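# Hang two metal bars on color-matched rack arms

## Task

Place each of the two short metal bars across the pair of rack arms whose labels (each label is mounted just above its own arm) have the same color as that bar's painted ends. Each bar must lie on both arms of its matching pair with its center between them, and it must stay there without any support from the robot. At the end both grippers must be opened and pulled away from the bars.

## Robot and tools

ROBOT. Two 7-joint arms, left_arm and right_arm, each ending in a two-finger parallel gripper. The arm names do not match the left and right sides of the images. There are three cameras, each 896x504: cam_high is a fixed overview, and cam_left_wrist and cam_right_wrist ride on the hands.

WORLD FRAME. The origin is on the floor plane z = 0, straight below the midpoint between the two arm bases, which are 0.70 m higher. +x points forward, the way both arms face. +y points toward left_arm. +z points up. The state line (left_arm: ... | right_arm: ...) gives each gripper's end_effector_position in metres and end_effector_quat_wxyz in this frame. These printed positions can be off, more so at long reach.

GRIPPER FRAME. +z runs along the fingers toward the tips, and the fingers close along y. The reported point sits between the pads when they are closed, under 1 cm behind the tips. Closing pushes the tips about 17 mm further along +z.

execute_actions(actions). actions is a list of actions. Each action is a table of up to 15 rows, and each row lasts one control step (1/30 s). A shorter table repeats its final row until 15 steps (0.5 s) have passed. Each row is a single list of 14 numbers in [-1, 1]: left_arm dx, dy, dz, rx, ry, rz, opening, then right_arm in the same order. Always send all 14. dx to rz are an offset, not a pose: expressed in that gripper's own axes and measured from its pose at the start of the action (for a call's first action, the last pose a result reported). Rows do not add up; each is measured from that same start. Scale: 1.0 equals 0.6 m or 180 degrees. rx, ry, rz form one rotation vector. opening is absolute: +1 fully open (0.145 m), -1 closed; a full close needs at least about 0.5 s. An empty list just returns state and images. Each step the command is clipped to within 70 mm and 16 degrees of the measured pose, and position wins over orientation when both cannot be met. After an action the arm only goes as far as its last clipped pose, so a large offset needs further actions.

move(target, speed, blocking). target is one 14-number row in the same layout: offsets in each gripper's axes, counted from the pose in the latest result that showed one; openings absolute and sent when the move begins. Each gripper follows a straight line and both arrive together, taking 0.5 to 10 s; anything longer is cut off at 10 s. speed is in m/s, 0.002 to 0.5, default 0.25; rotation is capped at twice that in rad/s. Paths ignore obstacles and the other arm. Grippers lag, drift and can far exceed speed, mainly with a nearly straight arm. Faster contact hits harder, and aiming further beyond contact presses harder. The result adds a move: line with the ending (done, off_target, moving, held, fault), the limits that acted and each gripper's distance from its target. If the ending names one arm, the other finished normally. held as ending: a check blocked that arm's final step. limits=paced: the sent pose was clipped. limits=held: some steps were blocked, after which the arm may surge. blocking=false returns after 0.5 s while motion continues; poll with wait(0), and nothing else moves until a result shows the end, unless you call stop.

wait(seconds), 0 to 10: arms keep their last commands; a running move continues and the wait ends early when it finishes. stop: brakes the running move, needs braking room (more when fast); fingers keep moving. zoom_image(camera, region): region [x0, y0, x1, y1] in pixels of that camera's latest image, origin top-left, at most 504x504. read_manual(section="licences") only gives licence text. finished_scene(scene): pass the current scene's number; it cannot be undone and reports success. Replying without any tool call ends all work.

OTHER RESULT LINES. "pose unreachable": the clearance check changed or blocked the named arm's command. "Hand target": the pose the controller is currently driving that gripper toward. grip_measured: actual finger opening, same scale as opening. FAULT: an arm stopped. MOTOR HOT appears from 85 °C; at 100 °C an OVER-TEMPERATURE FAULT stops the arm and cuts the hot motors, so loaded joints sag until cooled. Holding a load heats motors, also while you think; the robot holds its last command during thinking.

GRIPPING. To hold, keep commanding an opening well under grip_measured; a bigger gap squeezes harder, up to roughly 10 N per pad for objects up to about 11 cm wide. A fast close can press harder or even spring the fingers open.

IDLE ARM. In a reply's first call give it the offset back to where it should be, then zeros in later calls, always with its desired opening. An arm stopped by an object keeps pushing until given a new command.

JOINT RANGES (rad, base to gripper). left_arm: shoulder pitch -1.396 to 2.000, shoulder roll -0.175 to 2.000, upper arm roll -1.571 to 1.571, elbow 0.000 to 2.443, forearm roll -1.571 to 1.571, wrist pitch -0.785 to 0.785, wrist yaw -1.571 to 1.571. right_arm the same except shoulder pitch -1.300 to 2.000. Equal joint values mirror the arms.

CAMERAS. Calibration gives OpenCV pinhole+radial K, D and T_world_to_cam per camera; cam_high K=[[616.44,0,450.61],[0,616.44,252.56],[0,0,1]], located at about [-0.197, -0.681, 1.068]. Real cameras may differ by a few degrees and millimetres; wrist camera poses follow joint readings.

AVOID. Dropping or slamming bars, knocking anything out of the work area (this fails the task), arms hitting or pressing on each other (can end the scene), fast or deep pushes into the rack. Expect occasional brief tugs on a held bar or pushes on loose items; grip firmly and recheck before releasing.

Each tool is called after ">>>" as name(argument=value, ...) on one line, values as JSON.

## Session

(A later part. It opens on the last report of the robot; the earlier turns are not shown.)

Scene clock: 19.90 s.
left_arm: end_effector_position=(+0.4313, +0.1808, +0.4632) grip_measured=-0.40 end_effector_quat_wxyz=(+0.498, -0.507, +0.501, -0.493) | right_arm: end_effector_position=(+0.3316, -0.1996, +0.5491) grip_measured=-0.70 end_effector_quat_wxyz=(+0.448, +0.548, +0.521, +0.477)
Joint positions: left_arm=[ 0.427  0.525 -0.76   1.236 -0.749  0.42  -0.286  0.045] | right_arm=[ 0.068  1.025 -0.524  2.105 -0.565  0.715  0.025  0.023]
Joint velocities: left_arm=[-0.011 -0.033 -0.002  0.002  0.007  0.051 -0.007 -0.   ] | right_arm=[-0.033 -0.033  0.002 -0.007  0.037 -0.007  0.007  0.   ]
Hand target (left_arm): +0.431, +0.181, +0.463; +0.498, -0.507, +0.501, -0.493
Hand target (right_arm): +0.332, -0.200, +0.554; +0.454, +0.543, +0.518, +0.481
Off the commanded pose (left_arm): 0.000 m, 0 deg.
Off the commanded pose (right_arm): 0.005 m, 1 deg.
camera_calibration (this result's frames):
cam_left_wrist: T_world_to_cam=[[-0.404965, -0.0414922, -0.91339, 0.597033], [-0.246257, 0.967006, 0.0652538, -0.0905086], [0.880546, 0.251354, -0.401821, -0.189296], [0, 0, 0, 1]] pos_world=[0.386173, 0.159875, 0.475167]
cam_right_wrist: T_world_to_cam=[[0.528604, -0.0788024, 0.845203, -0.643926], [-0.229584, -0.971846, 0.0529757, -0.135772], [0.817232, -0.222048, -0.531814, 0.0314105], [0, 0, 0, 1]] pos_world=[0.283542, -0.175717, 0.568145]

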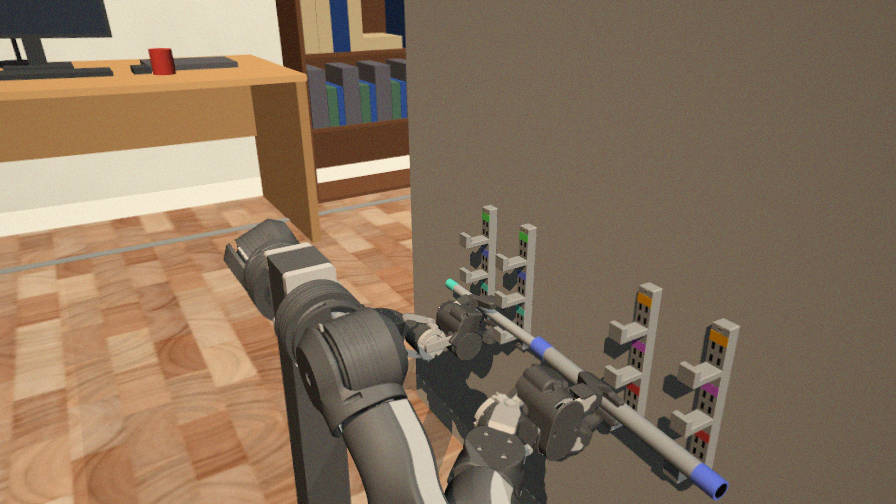

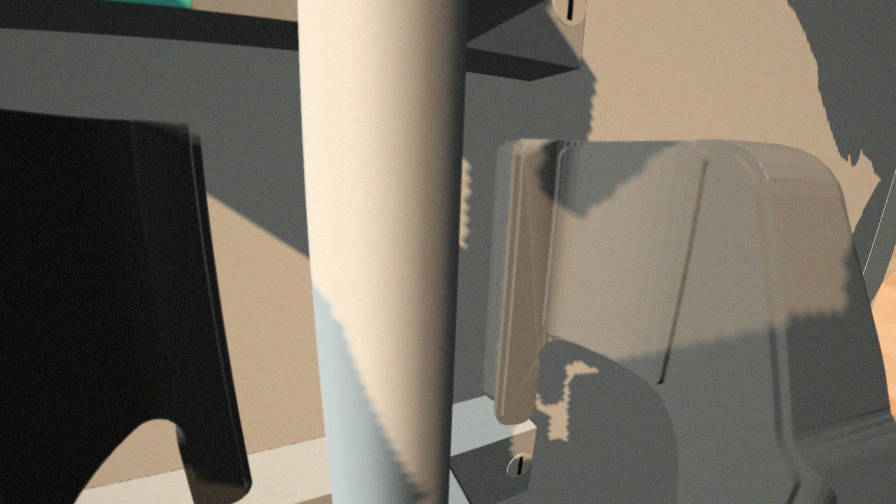

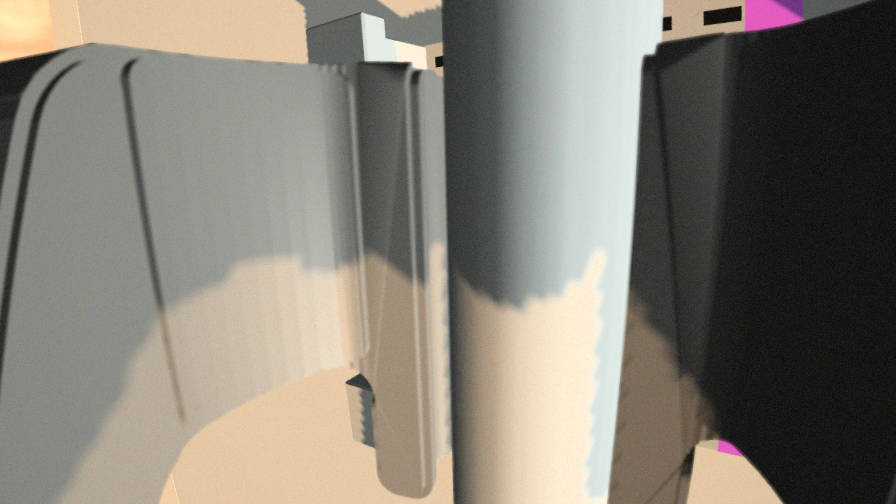

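>>> move(target=[0,0,-0.165,0,0,0,-0.3,0,-0.045,0,-0.046,0,0,-1], speed=0.15)

>>> move(target=[0.19,-0.095,0,0,0,0,-0.1,0,0,0,0,0,0,-1], speed=0.15)

Scene clock: 22.30 s.
left_arm: end_effector_position=(+0.3312, +0.1787, +0.4605) grip_measured=-0.30 end_effector_quat_wxyz=(+0.493, -0.511, +0.504, -0.491) | right_arm: end_effector_position=(+0.3270, -0.1994, +0.5176) grip_measured=-0.70 end_effector_quat_wxyz=(+0.480, +0.523, +0.489, +0.507)
Joint positions: left_arm=[ 0.016  0.717 -0.697  1.701 -0.766  0.606 -0.357  0.053] | right_arm=[-0.056  0.88  -0.526  1.952 -0.67   0.617 -0.225  0.023]
Joint velocities: left_arm=[ 0.033 -0.033 -0.002 -0.007 -0.022 -0.037 -0.007  0.   ] | right_arm=[ 0.033 -0.077  0.002 -0.007  0.007 -0.066  0.051 -0.   ]
Hand target (left_arm): +0.332, +0.179, +0.463; +0.496, -0.509, +0.501, -0.493
Hand target (right_arm): +0.328, -0.199, +0.523; +0.487, +0.514, +0.484, +0.514
Off the commanded pose (left_arm): 0.005 m, 1 deg.
Off the commanded pose (right_arm): 0.005 m, 2 deg.
move: off_target (left_arm, right_arm)
camera_calibration (this result's frames):
cam_left_wrist: T_world_to_cam=[[-0.418429, -0.0448708, -0.907141, 0.556068], [-0.243128, 0.967863, 0.0642712, -0.11369], [0.875104, 0.247444, -0.415891, -0.0927572], [0, 0, 0, 1]] pos_world=[0.286206, 0.15794, 0.473162]
cam_right_wrist: T_world_to_cam=[[0.42426, -0.0890256, 0.901154, -0.611775], [-0.247122, -0.968765, 0.0206393, -0.111886], [0.871168, -0.231451, -0.433009, -0.052277], [0, 0, 0, 1]] pos_world=[0.277445, -0.174954, 0.530976]

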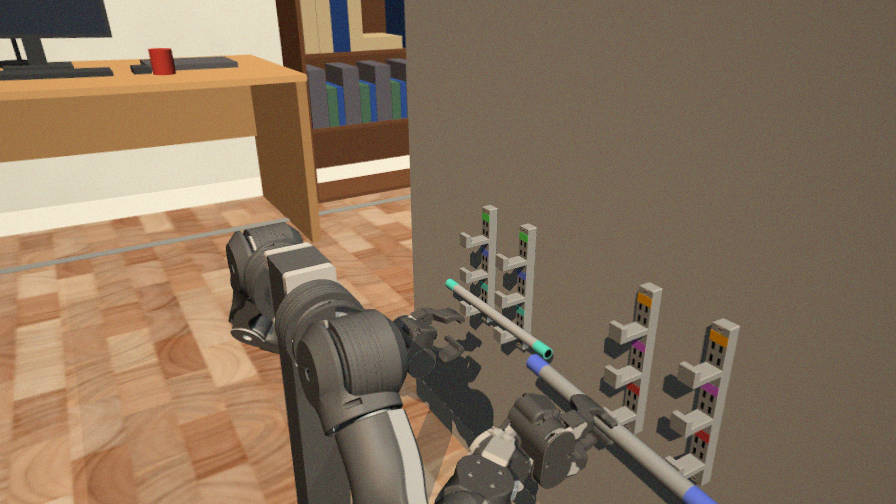

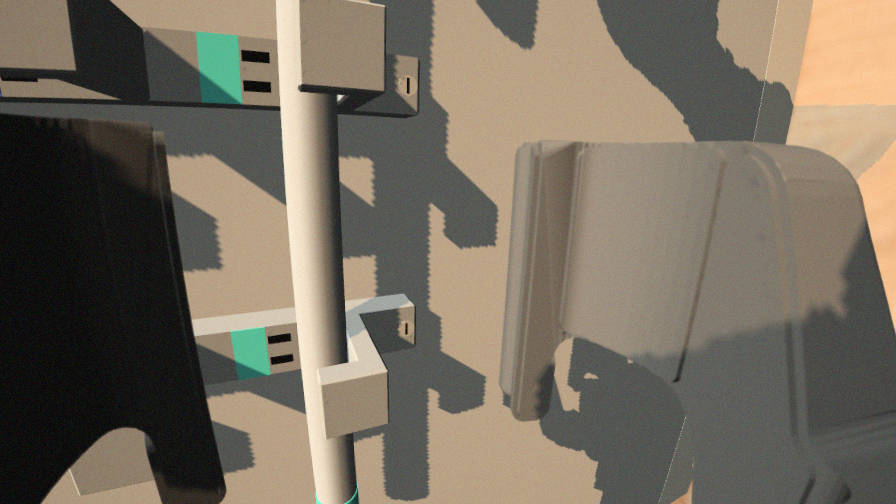

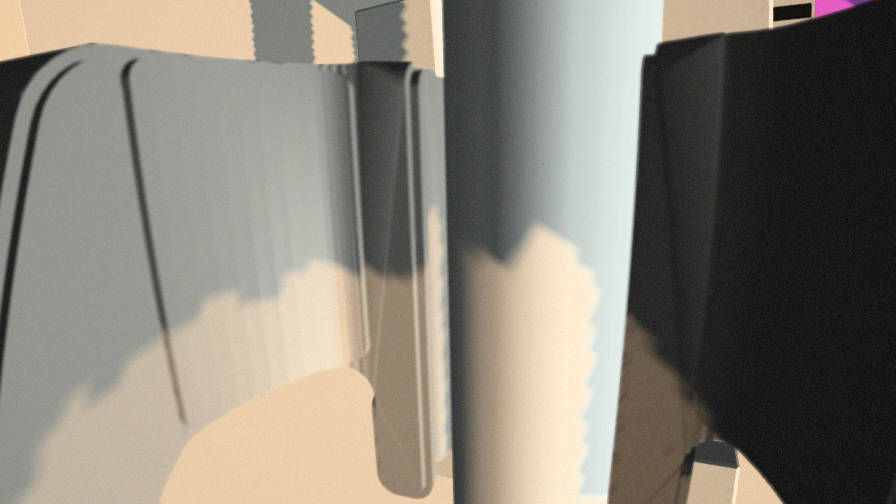

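Scene clock: 23.50 s.
left_arm: end_effector_position=(+0.3340, +0.0641, +0.5200) grip_measured=-0.10 end_effector_quat_wxyz=(+0.494, -0.507, +0.503, -0.496) | right_arm: end_effector_position=(+0.3267, -0.1995, +0.5156) grip_measured=-0.70 end_effector_quat_wxyz=(+0.476, +0.527, +0.490, +0.505)
Joint positions: left_arm=[ 0.104  0.283 -0.749  1.86  -1.449  0.788  0.25   0.068] | right_arm=[-0.058  0.88  -0.526  1.952 -0.664  0.617 -0.22   0.023]
Joint velocities: left_arm=[ 0.077 -0.033  0.007 -0.012  0.081 -0.022 -0.022  0.   ] | right_arm=[ 0.099 -0.033  0.002  0.007 -0.022 -0.022  0.037  0.   ]
Hand target (left_arm): +0.334, +0.064, +0.519; +0.493, -0.509, +0.504, -0.494
Hand target (right_arm): +0.327, -0.199, +0.517; +0.480, +0.524, +0.489, +0.507
Off the commanded pose (left_arm): 0.002 m, 1 deg.
Off the commanded pose (right_arm): 0.002 m, 1 deg.
joint sent to its limit (left arm) — the command would take joint 6 (wrist pitch) past its upper limit, so that joint was sent only as far as its limit.
move: done
camera_calibration (this result's frames):
cam_left_wrist: T_world_to_cam=[[-0.409026, -0.0432261, -0.911499, 0.605163], [-0.238244, 0.969291, 0.0609429, -0.00585387], [0.880873, 0.242086, -0.406763, -0.0483602], [0, 0, 0, 1]] pos_world=[0.288732, 0.0435403, 0.532291]
cam_right_wrist: T_world_to_cam=[[0.433367, -0.0934186, 0.896363, -0.611291], [-0.247521, -0.968702, 0.0187118, -0.110864], [0.86656, -0.229978, -0.442926, -0.0459335], [0, 0, 0, 1]] pos_world=[0.277276, -0.175064, 0.529668]

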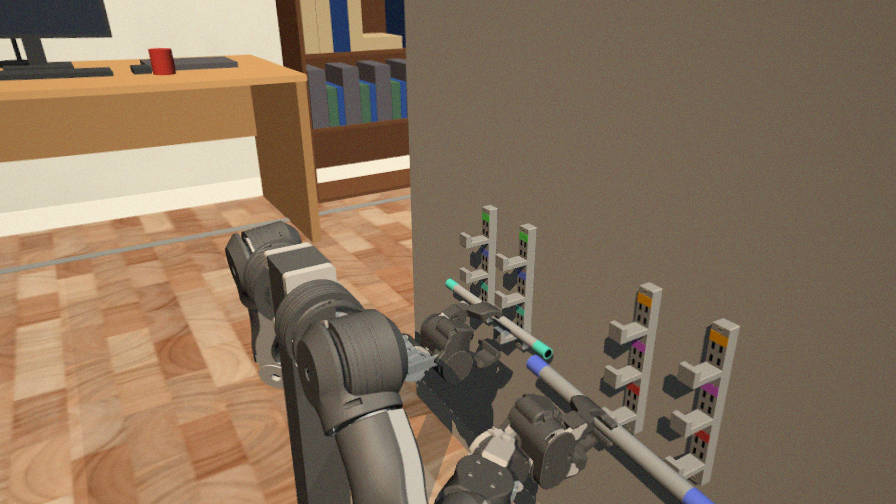

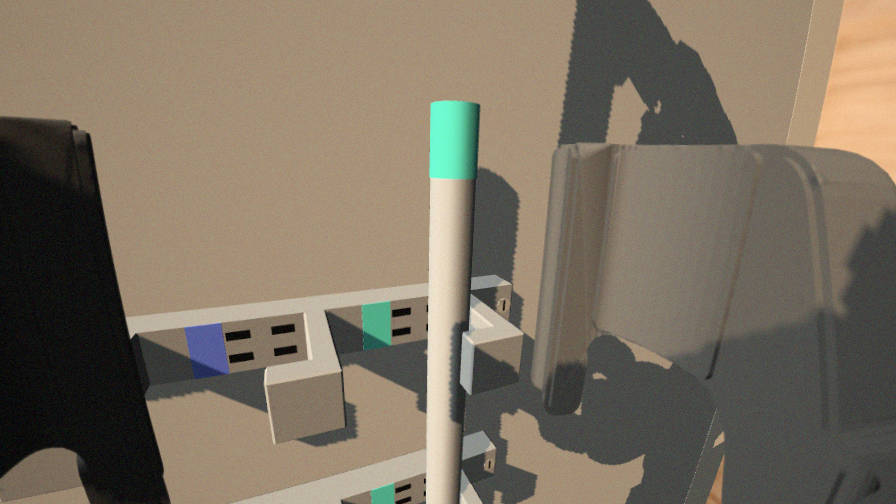

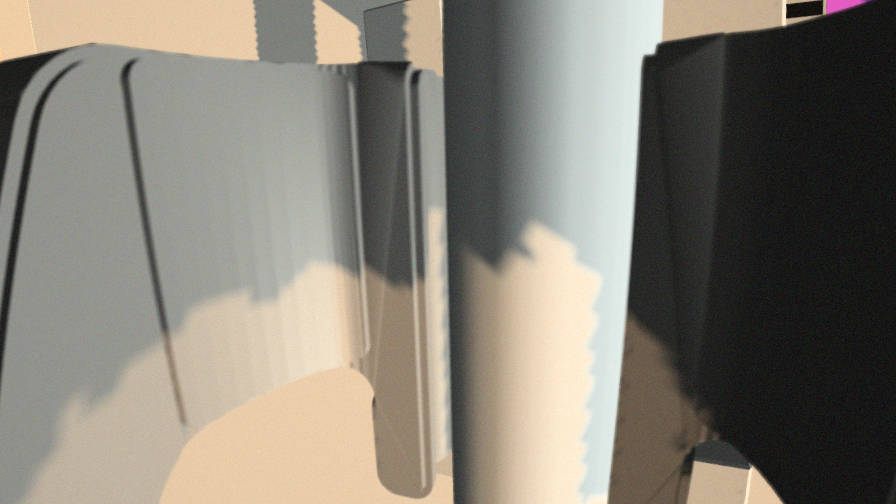

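>>> move(target=[0.09,0.075,0,0,0.14,0,-0.1,0,-0.068,0.005,-0.012,0,0,-1], speed=0.12)

Scene clock: 28.07 s.
left_arm: end_effector_position=(+0.3337, +0.0109, +0.4753) grip_measured=-0.10 end_effector_quat_wxyz=(+0.373, -0.389, +0.600, -0.592) | right_arm: end_effector_position=(+0.3279, -0.1988, +0.4711) grip_measured=-0.70 end_effector_quat_wxyz=(+0.482, +0.526, +0.483, +0.508)
Joint positions: left_arm=[ 0.129  0.329 -0.767  1.646 -1.212  0.314 -0.045  0.068] | right_arm=[-0.082  0.734 -0.541  1.743 -0.738  0.506 -0.349  0.023]
Joint velocities: left_arm=[-0.077  0.033  0.012 -0.017 -0.007  0.037 -0.037 -0.   ] | right_arm=[-0.011 -0.033 -0.007 -0.002 -0.037 -0.022  0.007 -0.   ]
Hand target (left_arm): +0.334, +0.010, +0.475; +0.373, -0.387, +0.599, -0.593
Hand target (right_arm): +0.328, -0.198, +0.475; +0.487, +0.518, +0.480, +0.514
Off the commanded pose (left_arm): 0.001 m, 0 deg.
Off the commanded pose (right_arm): 0.004 m, 1 deg.
move: off_target (right_arm)
camera_calibration (this result's frames):
cam_left_wrist: T_world_to_cam=[[-0.391605, 0.1286, -0.911103, 0.554029], [0.192511, 0.979722, 0.0555415, -0.0928884], [0.89977, -0.153647, -0.40842, -0.0546161], [0, 0, 0, 1]] pos_world=[0.283984, 0.0113652, 0.48763]
cam_right_wrist: T_world_to_cam=[[0.417734, -0.0997503, 0.903077, -0.571153], [-0.256536, -0.966461, 0.0119141, -0.102434], [0.8716, -0.236649, -0.429314, -0.0758914], [0, 0, 0, 1]] pos_world=[0.278459, -0.17393, 0.484435]

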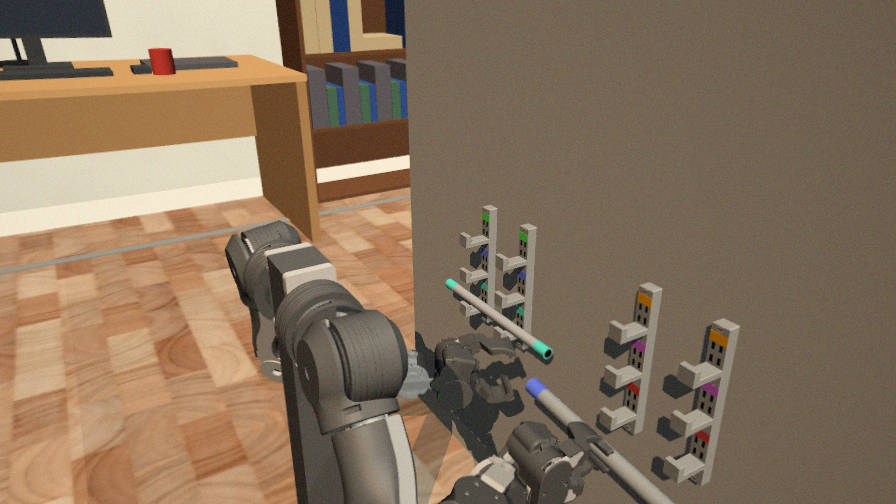

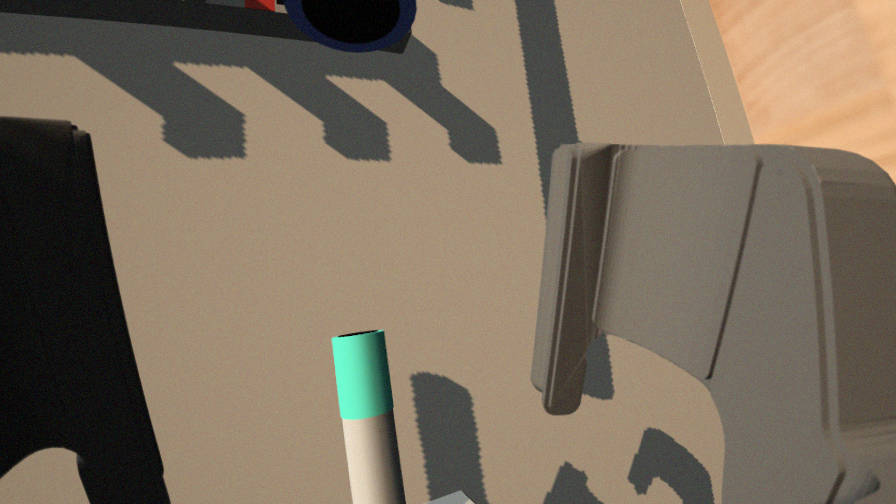

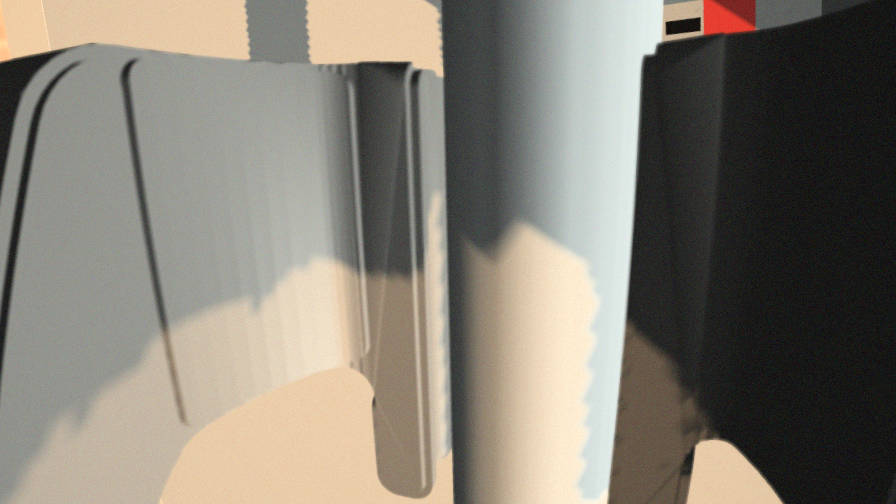

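>>> move(target=[0.038,0,0.017,0,0,0,-0.1,0.115,0.006,0.005,-0.012,0,0,-1], speed=0.08)

Scene clock: 30.13 s.
left_arm: end_effector_position=(+0.3330, -0.0145, +0.4776) grip_measured=-0.10 end_effector_quat_wxyz=(+0.373, -0.387, +0.597, -0.596) | right_arm: end_effector_position=(+0.3302, -0.1309, +0.4747) grip_measured=-0.70 end_effector_quat_wxyz=(+0.484, +0.525, +0.475, +0.514)
Joint positions: left_arm=[ 0.145  0.236 -0.796  1.606 -1.276  0.343 -0.027  0.068] | right_arm=[ 0.038  0.545 -0.732  1.748 -0.891  0.712 -0.285  0.023]
Joint velocities: left_arm=[-0.055 -0.055 -0.007 -0.002 -0.007 -0.066  0.022  0.   ] | right_arm=[ 0.033  0.011  0.017 -0.017 -0.007 -0.066 -0.066 -0.   ]
Hand target (left_arm): +0.333, -0.014, +0.476; +0.374, -0.388, +0.600, -0.592
Hand target (right_arm): +0.331, -0.131, +0.478; +0.491, +0.519, +0.473, +0.516
Off the commanded pose (left_arm): 0.002 m, 1 deg.
Off the commanded pose (right_arm): 0.005 m, 1 deg.
move: off_target (right_arm)
camera_calibration (this result's frames):
cam_left_wrist: T_world_to_cam=[[-0.384266, 0.124184, -0.914832, 0.558486], [0.19537, 0.979408, 0.050887, -0.0668344], [0.902314, -0.159177, -0.400615, -0.061626], [0, 0, 0, 1]] pos_world=[0.283271, -0.0137066, 0.489634]
cam_right_wrist: T_world_to_cam=[[0.400598, -0.110608, 0.909553, -0.567402], [-0.260482, -0.965475, -0.00268325, -0.0279257], [0.878448, -0.235847, -0.415579, -0.0689191], [0, 0, 0, 1]] pos_world=[0.280568, -0.105975, 0.487366]

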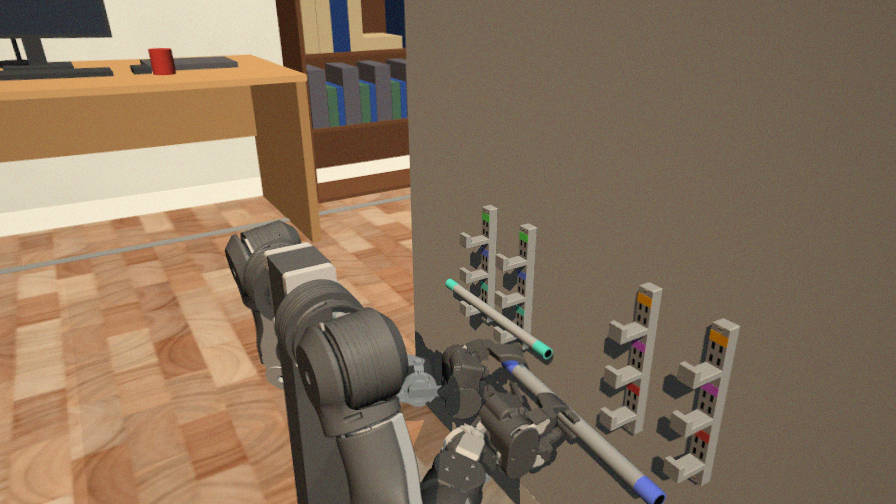

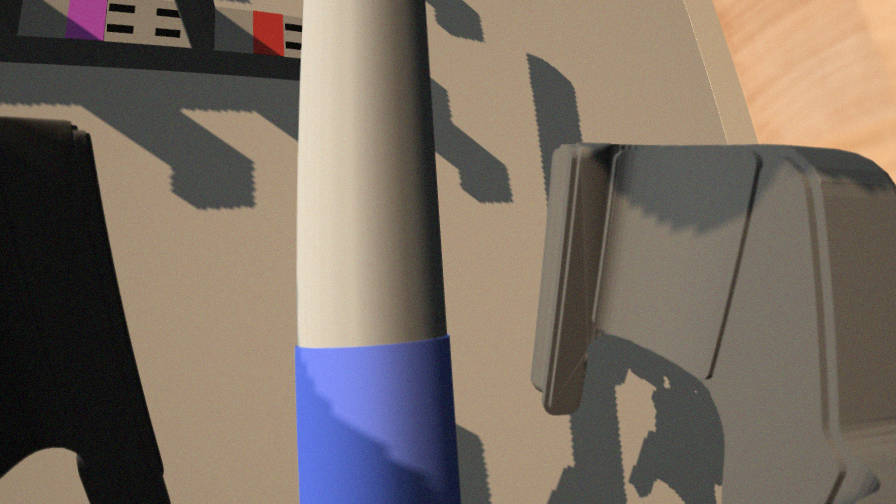

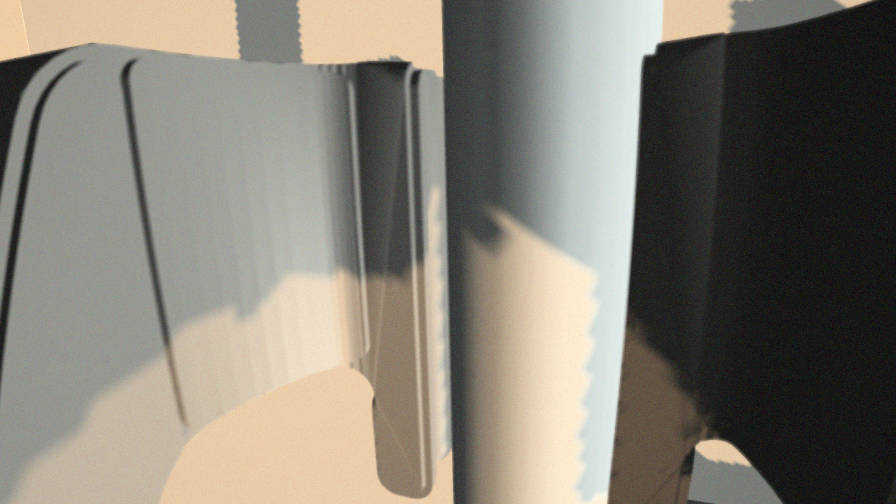

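>>> execute_actions(actions=[[[0,0.009,0.008,0,0,0,-0.3,0,0.006,0,-0.005,0,0,-1]],[[0,0,0,0,0,0,-0.4,0,0.006,0,-0.005,0,0,-1],[0,0,0,0,0,0,-0.45,0,0.006,0,-0.005,0,0,-1],[0,0,0,0,0,0,-0.5,0,0.006,0,-0.005,0,0,-1],[0,0,0,0,0,0,-0.55,0,0.006,0,-0.005,0,0,-1],[0,0,0,0,0,0,-0.6,0,0.006,0,-0.005,0,0,-1],[0,0,0,0,0,0,-0.64,0,0.006,0,-0.005,0,0,-1],[0,0,0,0,0,0,-0.68,0,0.006,0,-0.005,0,0,-1],[0,0,0,0,0,0,-0.72,0,0.006,0,-0.005,0,0,-1],[0,0,0,0,0,0,-0.76,0,0.006,0,-0.005,0,0,-1],[0,0,0,0,0,0,-0.82,0,0.006,0,-0.005,0,0,-1],[0,0,0,0,0,0,-0.9,0,0.006,0,-0.005,0,0,-1],[0,0,0,0,0,0,-1,0,0.006,0,-0.005,0,0,-1]],[[0,0,0,0,0,0,-1,0,0,0,0,0,0,-1]]])

Scene clock: 32.50 s.
left_arm: end_effector_position=(+0.3380, -0.0164, +0.4726) grip_measured=-0.66 end_effector_quat_wxyz=(+0.378, -0.383, +0.598, -0.593) | right_arm: end_effector_position=(+0.3283, -0.1313, +0.4694) grip_measured=-0.70 end_effector_quat_wxyz=(+0.478, +0.532, +0.479, +0.509)
Joint positions: left_arm=[ 0.16   0.217 -0.796  1.556 -1.283  0.336 -0.049  0.026] | right_arm=[ 0.03   0.545 -0.732  1.748 -0.883  0.713 -0.274  0.023]
Joint velocities: left_arm=[-0.011 -0.055 -0.002 -0.007 -0.007 -0.022 -0.007  0.   ] | right_arm=[-0.077 -0.077  0.012 -0.002  0.022 -0.007 -0.051  0.   ]
Hand target (left_arm): +0.338, -0.016, +0.473; +0.377, -0.385, +0.598, -0.594
Hand target (right_arm): +0.328, -0.131, +0.470; +0.479, +0.531, +0.478, +0.510
Off the commanded pose (left_arm): 0.000 m, 0 deg.
Off the commanded pose (right_arm): 0.001 m, 0 deg.
camera_calibration (this result's frames):
cam_left_wrist: T_world_to_cam=[[-0.378001, 0.132128, -0.916328, 0.554807], [0.192265, 0.979388, 0.0619079, -0.0697913], [0.905621, -0.152777, -0.395613, -0.0718413], [0, 0, 0, 1]] pos_world=[0.288197, -0.0159284, 0.484284]
cam_right_wrist: T_world_to_cam=[[0.422101, -0.115721, 0.899132, -0.564677], [-0.262116, -0.965036, -0.00115126, -0.02891], [0.867828, -0.235191, -0.437675, -0.0556705], [0, 0, 0, 1]] pos_world=[0.279086, -0.106337, 0.483321]

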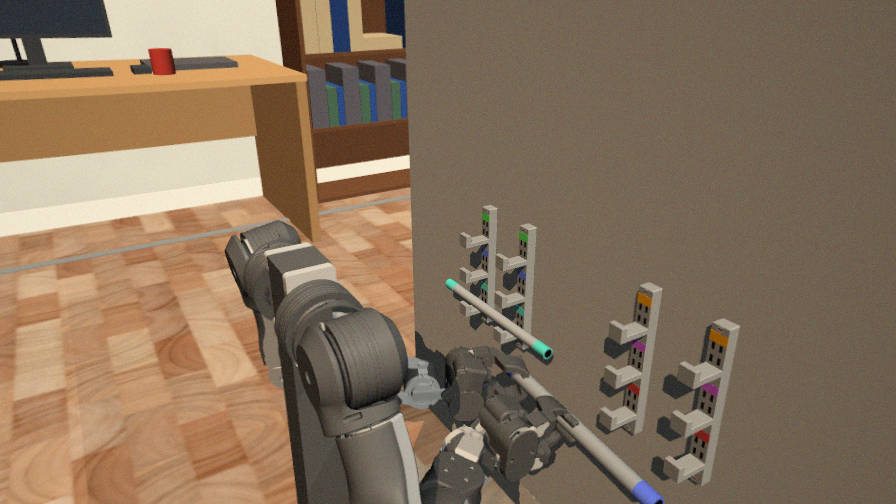

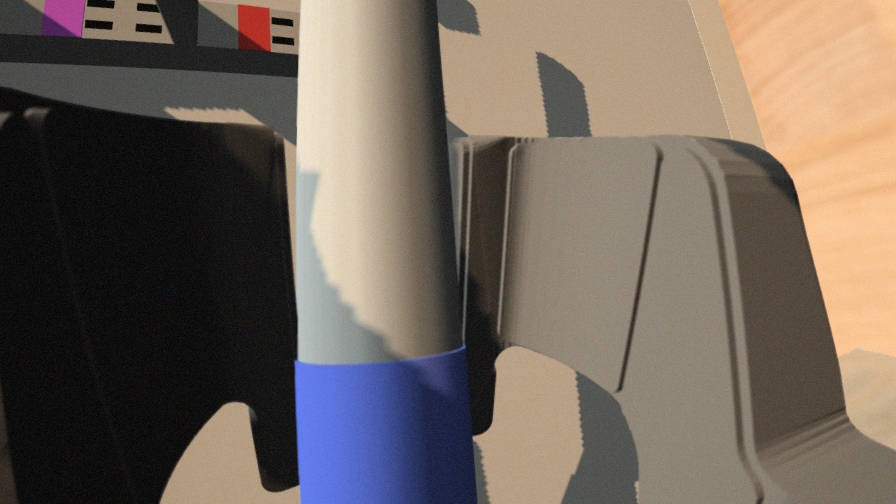

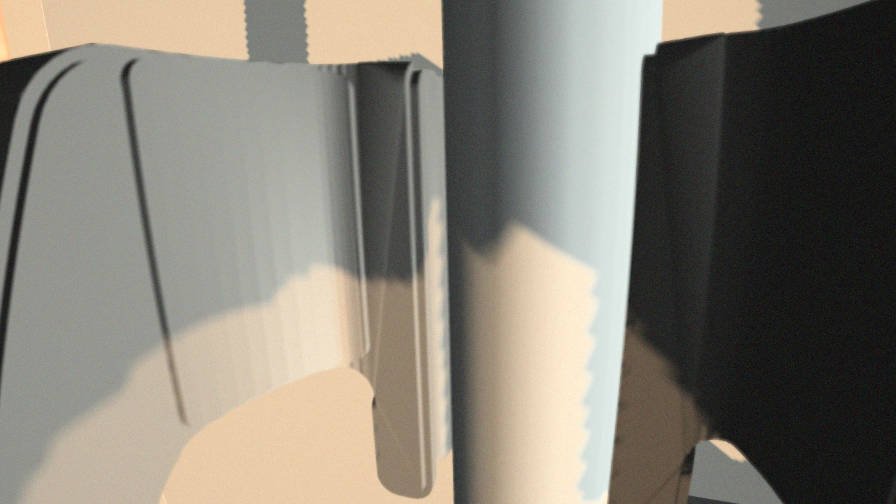

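>>> execute_actions(actions=[[[0,0,0,0,0,0,-1,0,0,0,0,0,0,-0.66],[0,0,0,0,0,0,-1,0,0,0,0,0,0,-0.6],[0,0,0,0,0,0,-1,0,0,0,0,0,0,-0.55],[0,0,0,0,0,0,-1,0,0,0,0,0,0,-0.5],[0,0,0,0,0,0,-1,0,0,0,0,0,0,-0.45]]])

>>> move(target=[0,-0.004,0,0,0,0,-1,-0.15,0,0,-0.02,0,0,-0.45], speed=0.08)

Scene clock: 33.57 s.
left_arm: end_effector_position=(+0.3379, -0.0163, +0.4711) grip_measured=-0.66 end_effector_quat_wxyz=(+0.377, -0.384, +0.601, -0.591) | right_arm: end_effector_position=(+0.3283, -0.1313, +0.4693) grip_measured=-0.45 end_effector_quat_wxyz=(+0.478, +0.533, +0.479, +0.509)
Joint positions: left_arm=[ 0.16   0.218 -0.796  1.556 -1.285  0.336 -0.041  0.026] | right_arm=[ 0.03   0.545 -0.732  1.748 -0.883  0.713 -0.274  0.042]
Joint velocities: left_arm=[-0.033 -0.033  0.007 -0.007 -0.007 -0.007  0.022 -0.   ] | right_arm=[ 0.033  0.033 -0.027 -0.002  0.037 -0.051  0.037  0.   ]
Hand target (left_arm): +0.338, -0.016, +0.473; +0.378, -0.383, +0.598, -0.593
Hand target (right_arm): +0.328, -0.131, +0.469; +0.478, +0.532, +0.479, +0.509
Off the commanded pose (left_arm): 0.002 m, 1 deg.
Off the commanded pose (right_arm): 0.000 m, 0 deg.
camera_calibration (this result's frames):
cam_left_wrist: T_world_to_cam=[[-0.384446, 0.136968, -0.91293, 0.553925], [0.192772, 0.979041, 0.0657081, -0.0717216], [0.902796, -0.150727, -0.402792, -0.0679178], [0, 0, 0, 1]] pos_world=[0.288096, -0.0158888, 0.483051]
cam_right_wrist: T_world_to_cam=[[0.422318, -0.116001, 0.898995, -0.564683], [-0.262178, -0.965019, -0.00135751, -0.0287999], [0.867704, -0.235123, -0.437958, -0.0555076], [0, 0, 0, 1]] pos_world=[0.279089, -0.106347, 0.483298]

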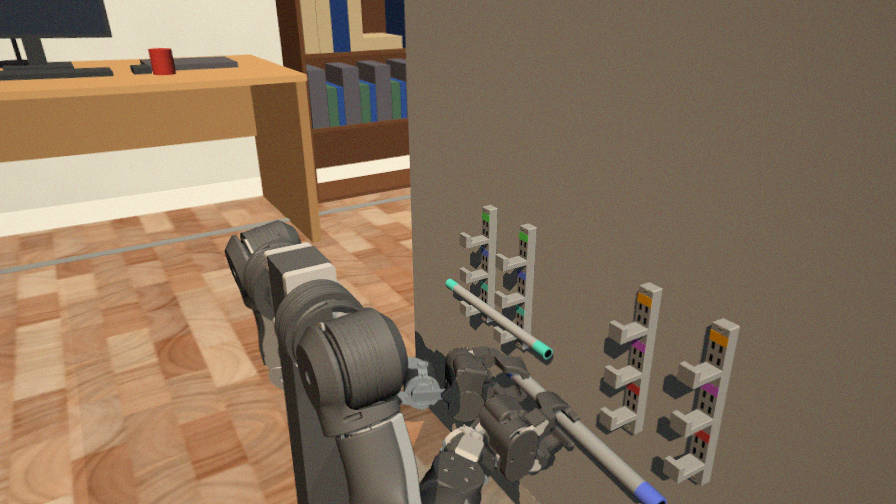

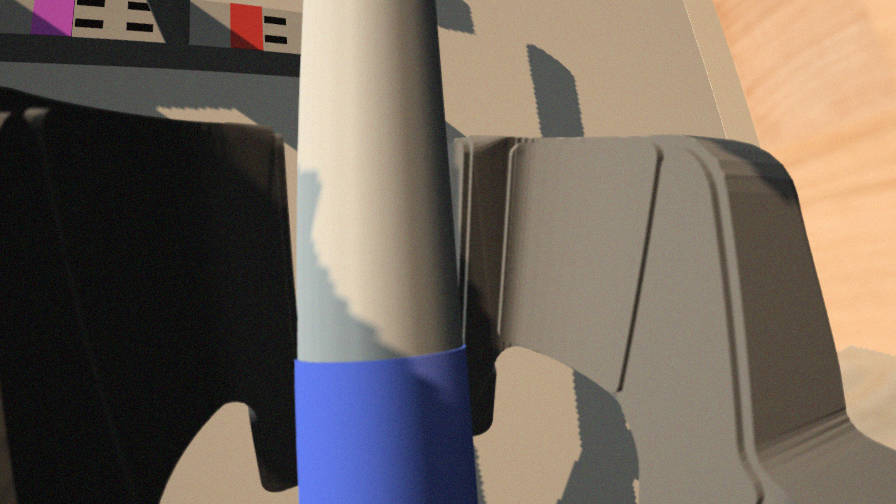

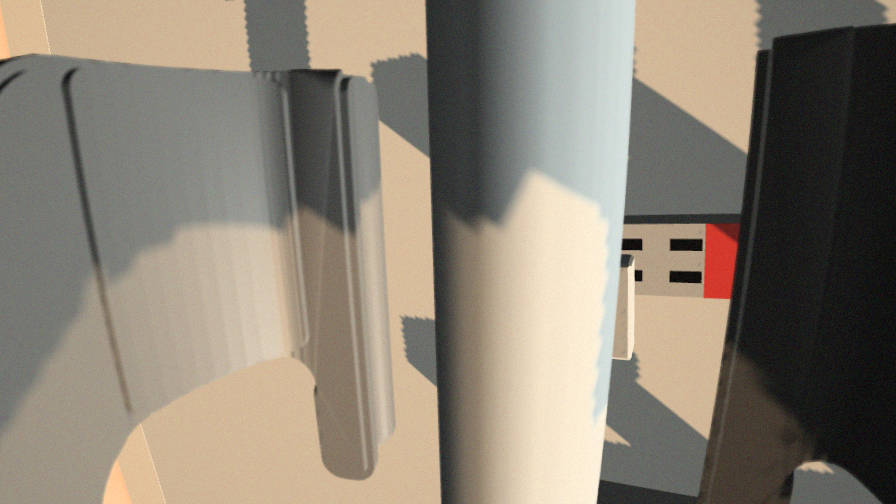

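Scene clock: 34.93 s.
left_arm: end_effector_position=(+0.3377, -0.0161, +0.4682) grip_measured=-0.66 end_effector_quat_wxyz=(+0.375, -0.386, +0.607, -0.585) | right_arm: end_effector_position=(+0.3276, -0.2198, +0.4623) grip_measured=-0.45 end_effector_quat_wxyz=(+0.495, +0.516, +0.465, +0.522)
Joint positions: left_arm=[ 0.159  0.219 -0.796  1.558 -1.288  0.336 -0.022  0.026] | right_arm=[-0.113  0.723 -0.485  1.636 -0.718  0.392 -0.468  0.042]
Joint velocities: left_arm=[ 0.011  0.033 -0.007  0.007  0.051  0.037 -0.007 -0.   ] | right_arm=[-0.055 -0.033 -0.017 -0.002  0.037  0.037  0.022  0.   ]
Hand target (left_arm): +0.338, -0.016, +0.473; +0.377, -0.385, +0.601, -0.590
Hand target (right_arm): +0.328, -0.220, +0.463; +0.495, +0.515, +0.463, +0.524
Off the commanded pose (left_arm): 0.005 m, 1 deg.
Off the commanded pose (right_arm): 0.002 m, 0 deg.
move: off_target (left_arm)
camera_calibration (this result's frames):
cam_left_wrist: T_world_to_cam=[[-0.39737, 0.147178, -0.905779, 0.552429], [0.194067, 0.978208, 0.0738091, -0.0759738], [0.896903, -0.146452, -0.417273, -0.0600109], [0, 0, 0, 1]] pos_world=[0.288087, -0.0157761, 0.480945]
cam_right_wrist: T_world_to_cam=[[0.367411, -0.110767, 0.923439, -0.560515], [-0.265239, -0.96413, -0.0101169, -0.109212], [0.891436, -0.241215, -0.383612, -0.113026], [0, 0, 0, 1]] pos_world=[0.277728, -0.194645, 0.473138]

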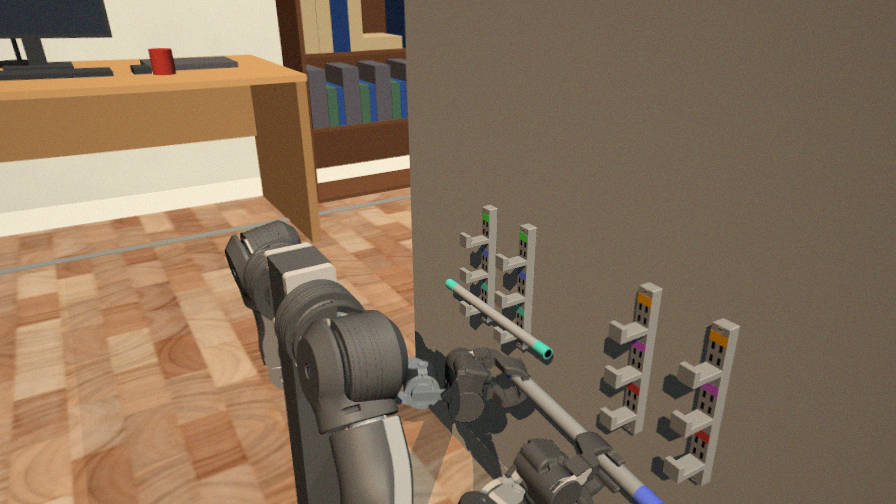

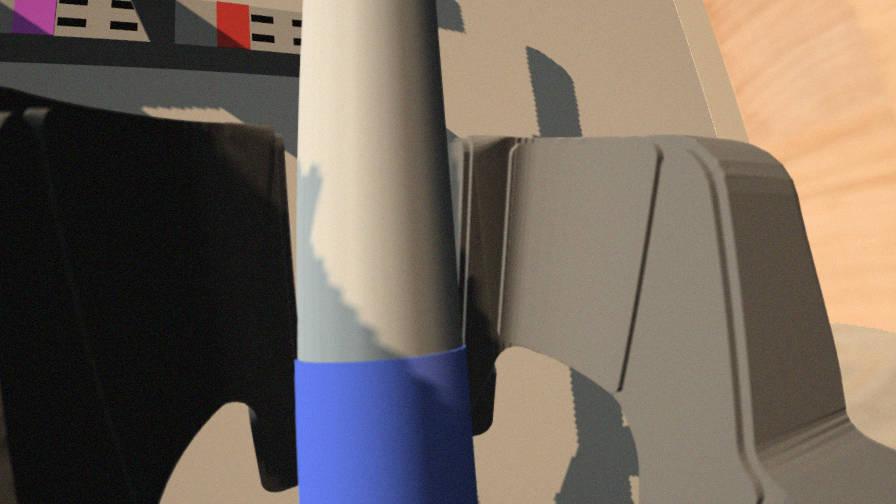

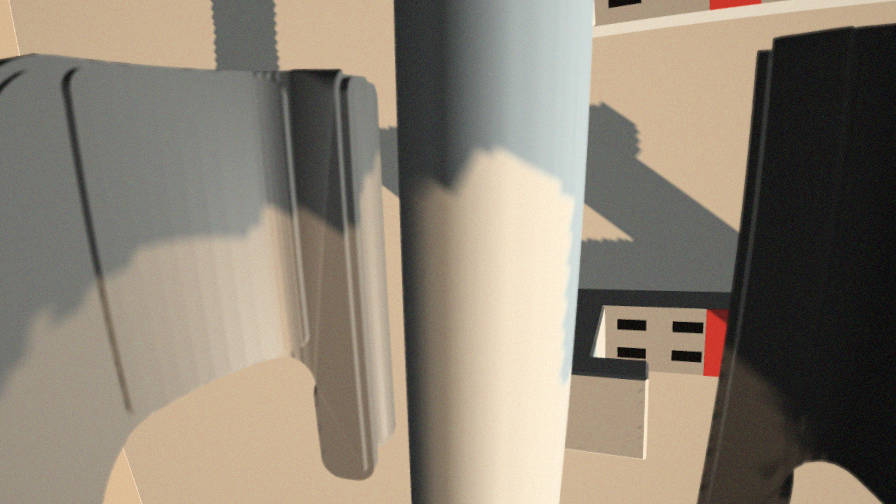

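>>> execute_actions(actions=[])

Scene clock: 36.80 s.
left_arm: end_effector_position=(+0.3377, -0.0161, +0.4682) grip_measured=-0.66 end_effector_quat_wxyz=(+0.375, -0.386, +0.607, -0.585) | right_arm: end_effector_position=(+0.3276, -0.2198, +0.4623) grip_measured=-0.45 end_effector_quat_wxyz=(+0.494, +0.516, +0.465, +0.522)
Joint positions: left_arm=[ 0.159  0.219 -0.796  1.558 -1.288  0.336 -0.022  0.026] | right_arm=[-0.113  0.723 -0.485  1.636 -0.718  0.391 -0.468  0.042]
Joint velocities: left_arm=[ 0.011  0.077 -0.012  0.022 -0.007  0.007 -0.022 -0.   ] | right_arm=[-0.143  0.011  0.007  0.017  0.051 -0.051 -0.051  0.   ]
Hand target (left_arm): +0.338, -0.016, +0.473; +0.377, -0.385, +0.601, -0.590
Hand target (right_arm): +0.328, -0.220, +0.463; +0.495, +0.515, +0.463, +0.524
Off the commanded pose (left_arm): 0.005 m, 1 deg.
Off the commanded pose (right_arm): 0.002 m, 0 deg.
camera_calibration (this result's frames):
cam_left_wrist: T_world_to_cam=[[-0.39737, 0.147178, -0.905779, 0.552429], [0.194067, 0.978208, 0.0738091, -0.0759738], [0.896903, -0.146452, -0.417273, -0.0600109], [0, 0, 0, 1]] pos_world=[0.288087, -0.0157761, 0.480945]
cam_right_wrist: T_world_to_cam=[[0.367421, -0.110788, 0.923432, -0.560518], [-0.264905, -0.96422, -0.010279, -0.109212], [0.89153, -0.240846, -0.383623, -0.112957], [0, 0, 0, 1]] pos_world=[0.27772, -0.194609, 0.473145]

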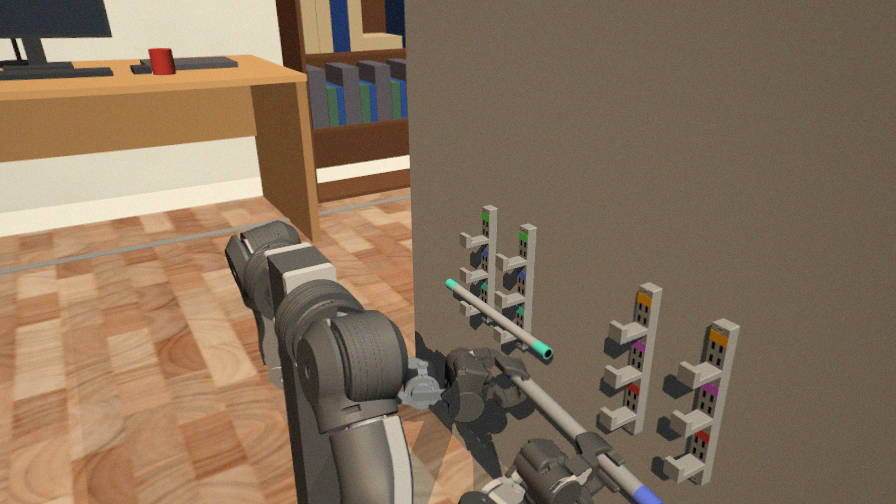

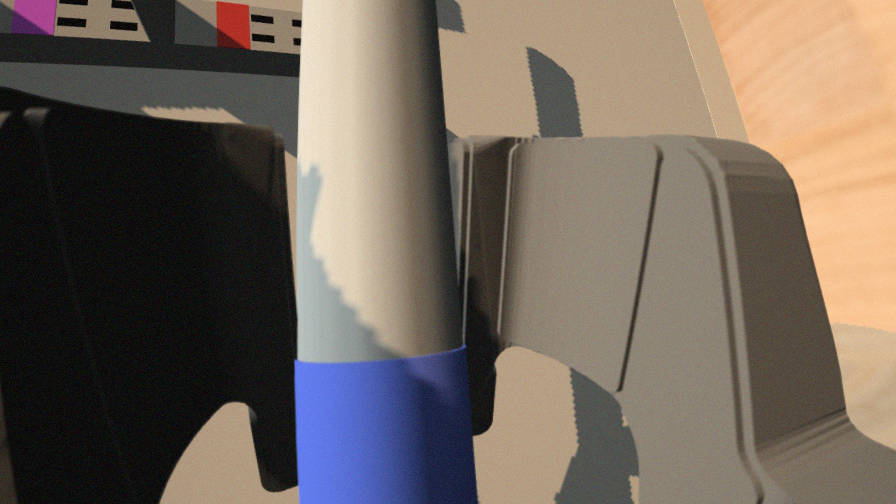

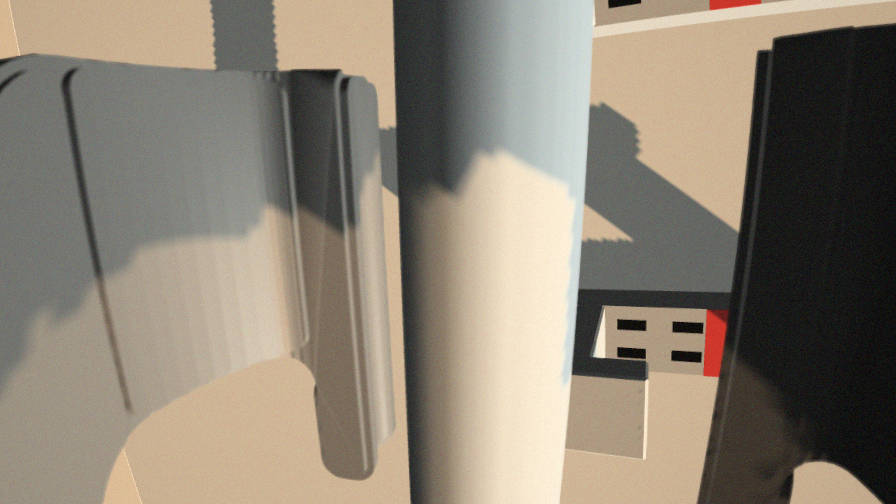

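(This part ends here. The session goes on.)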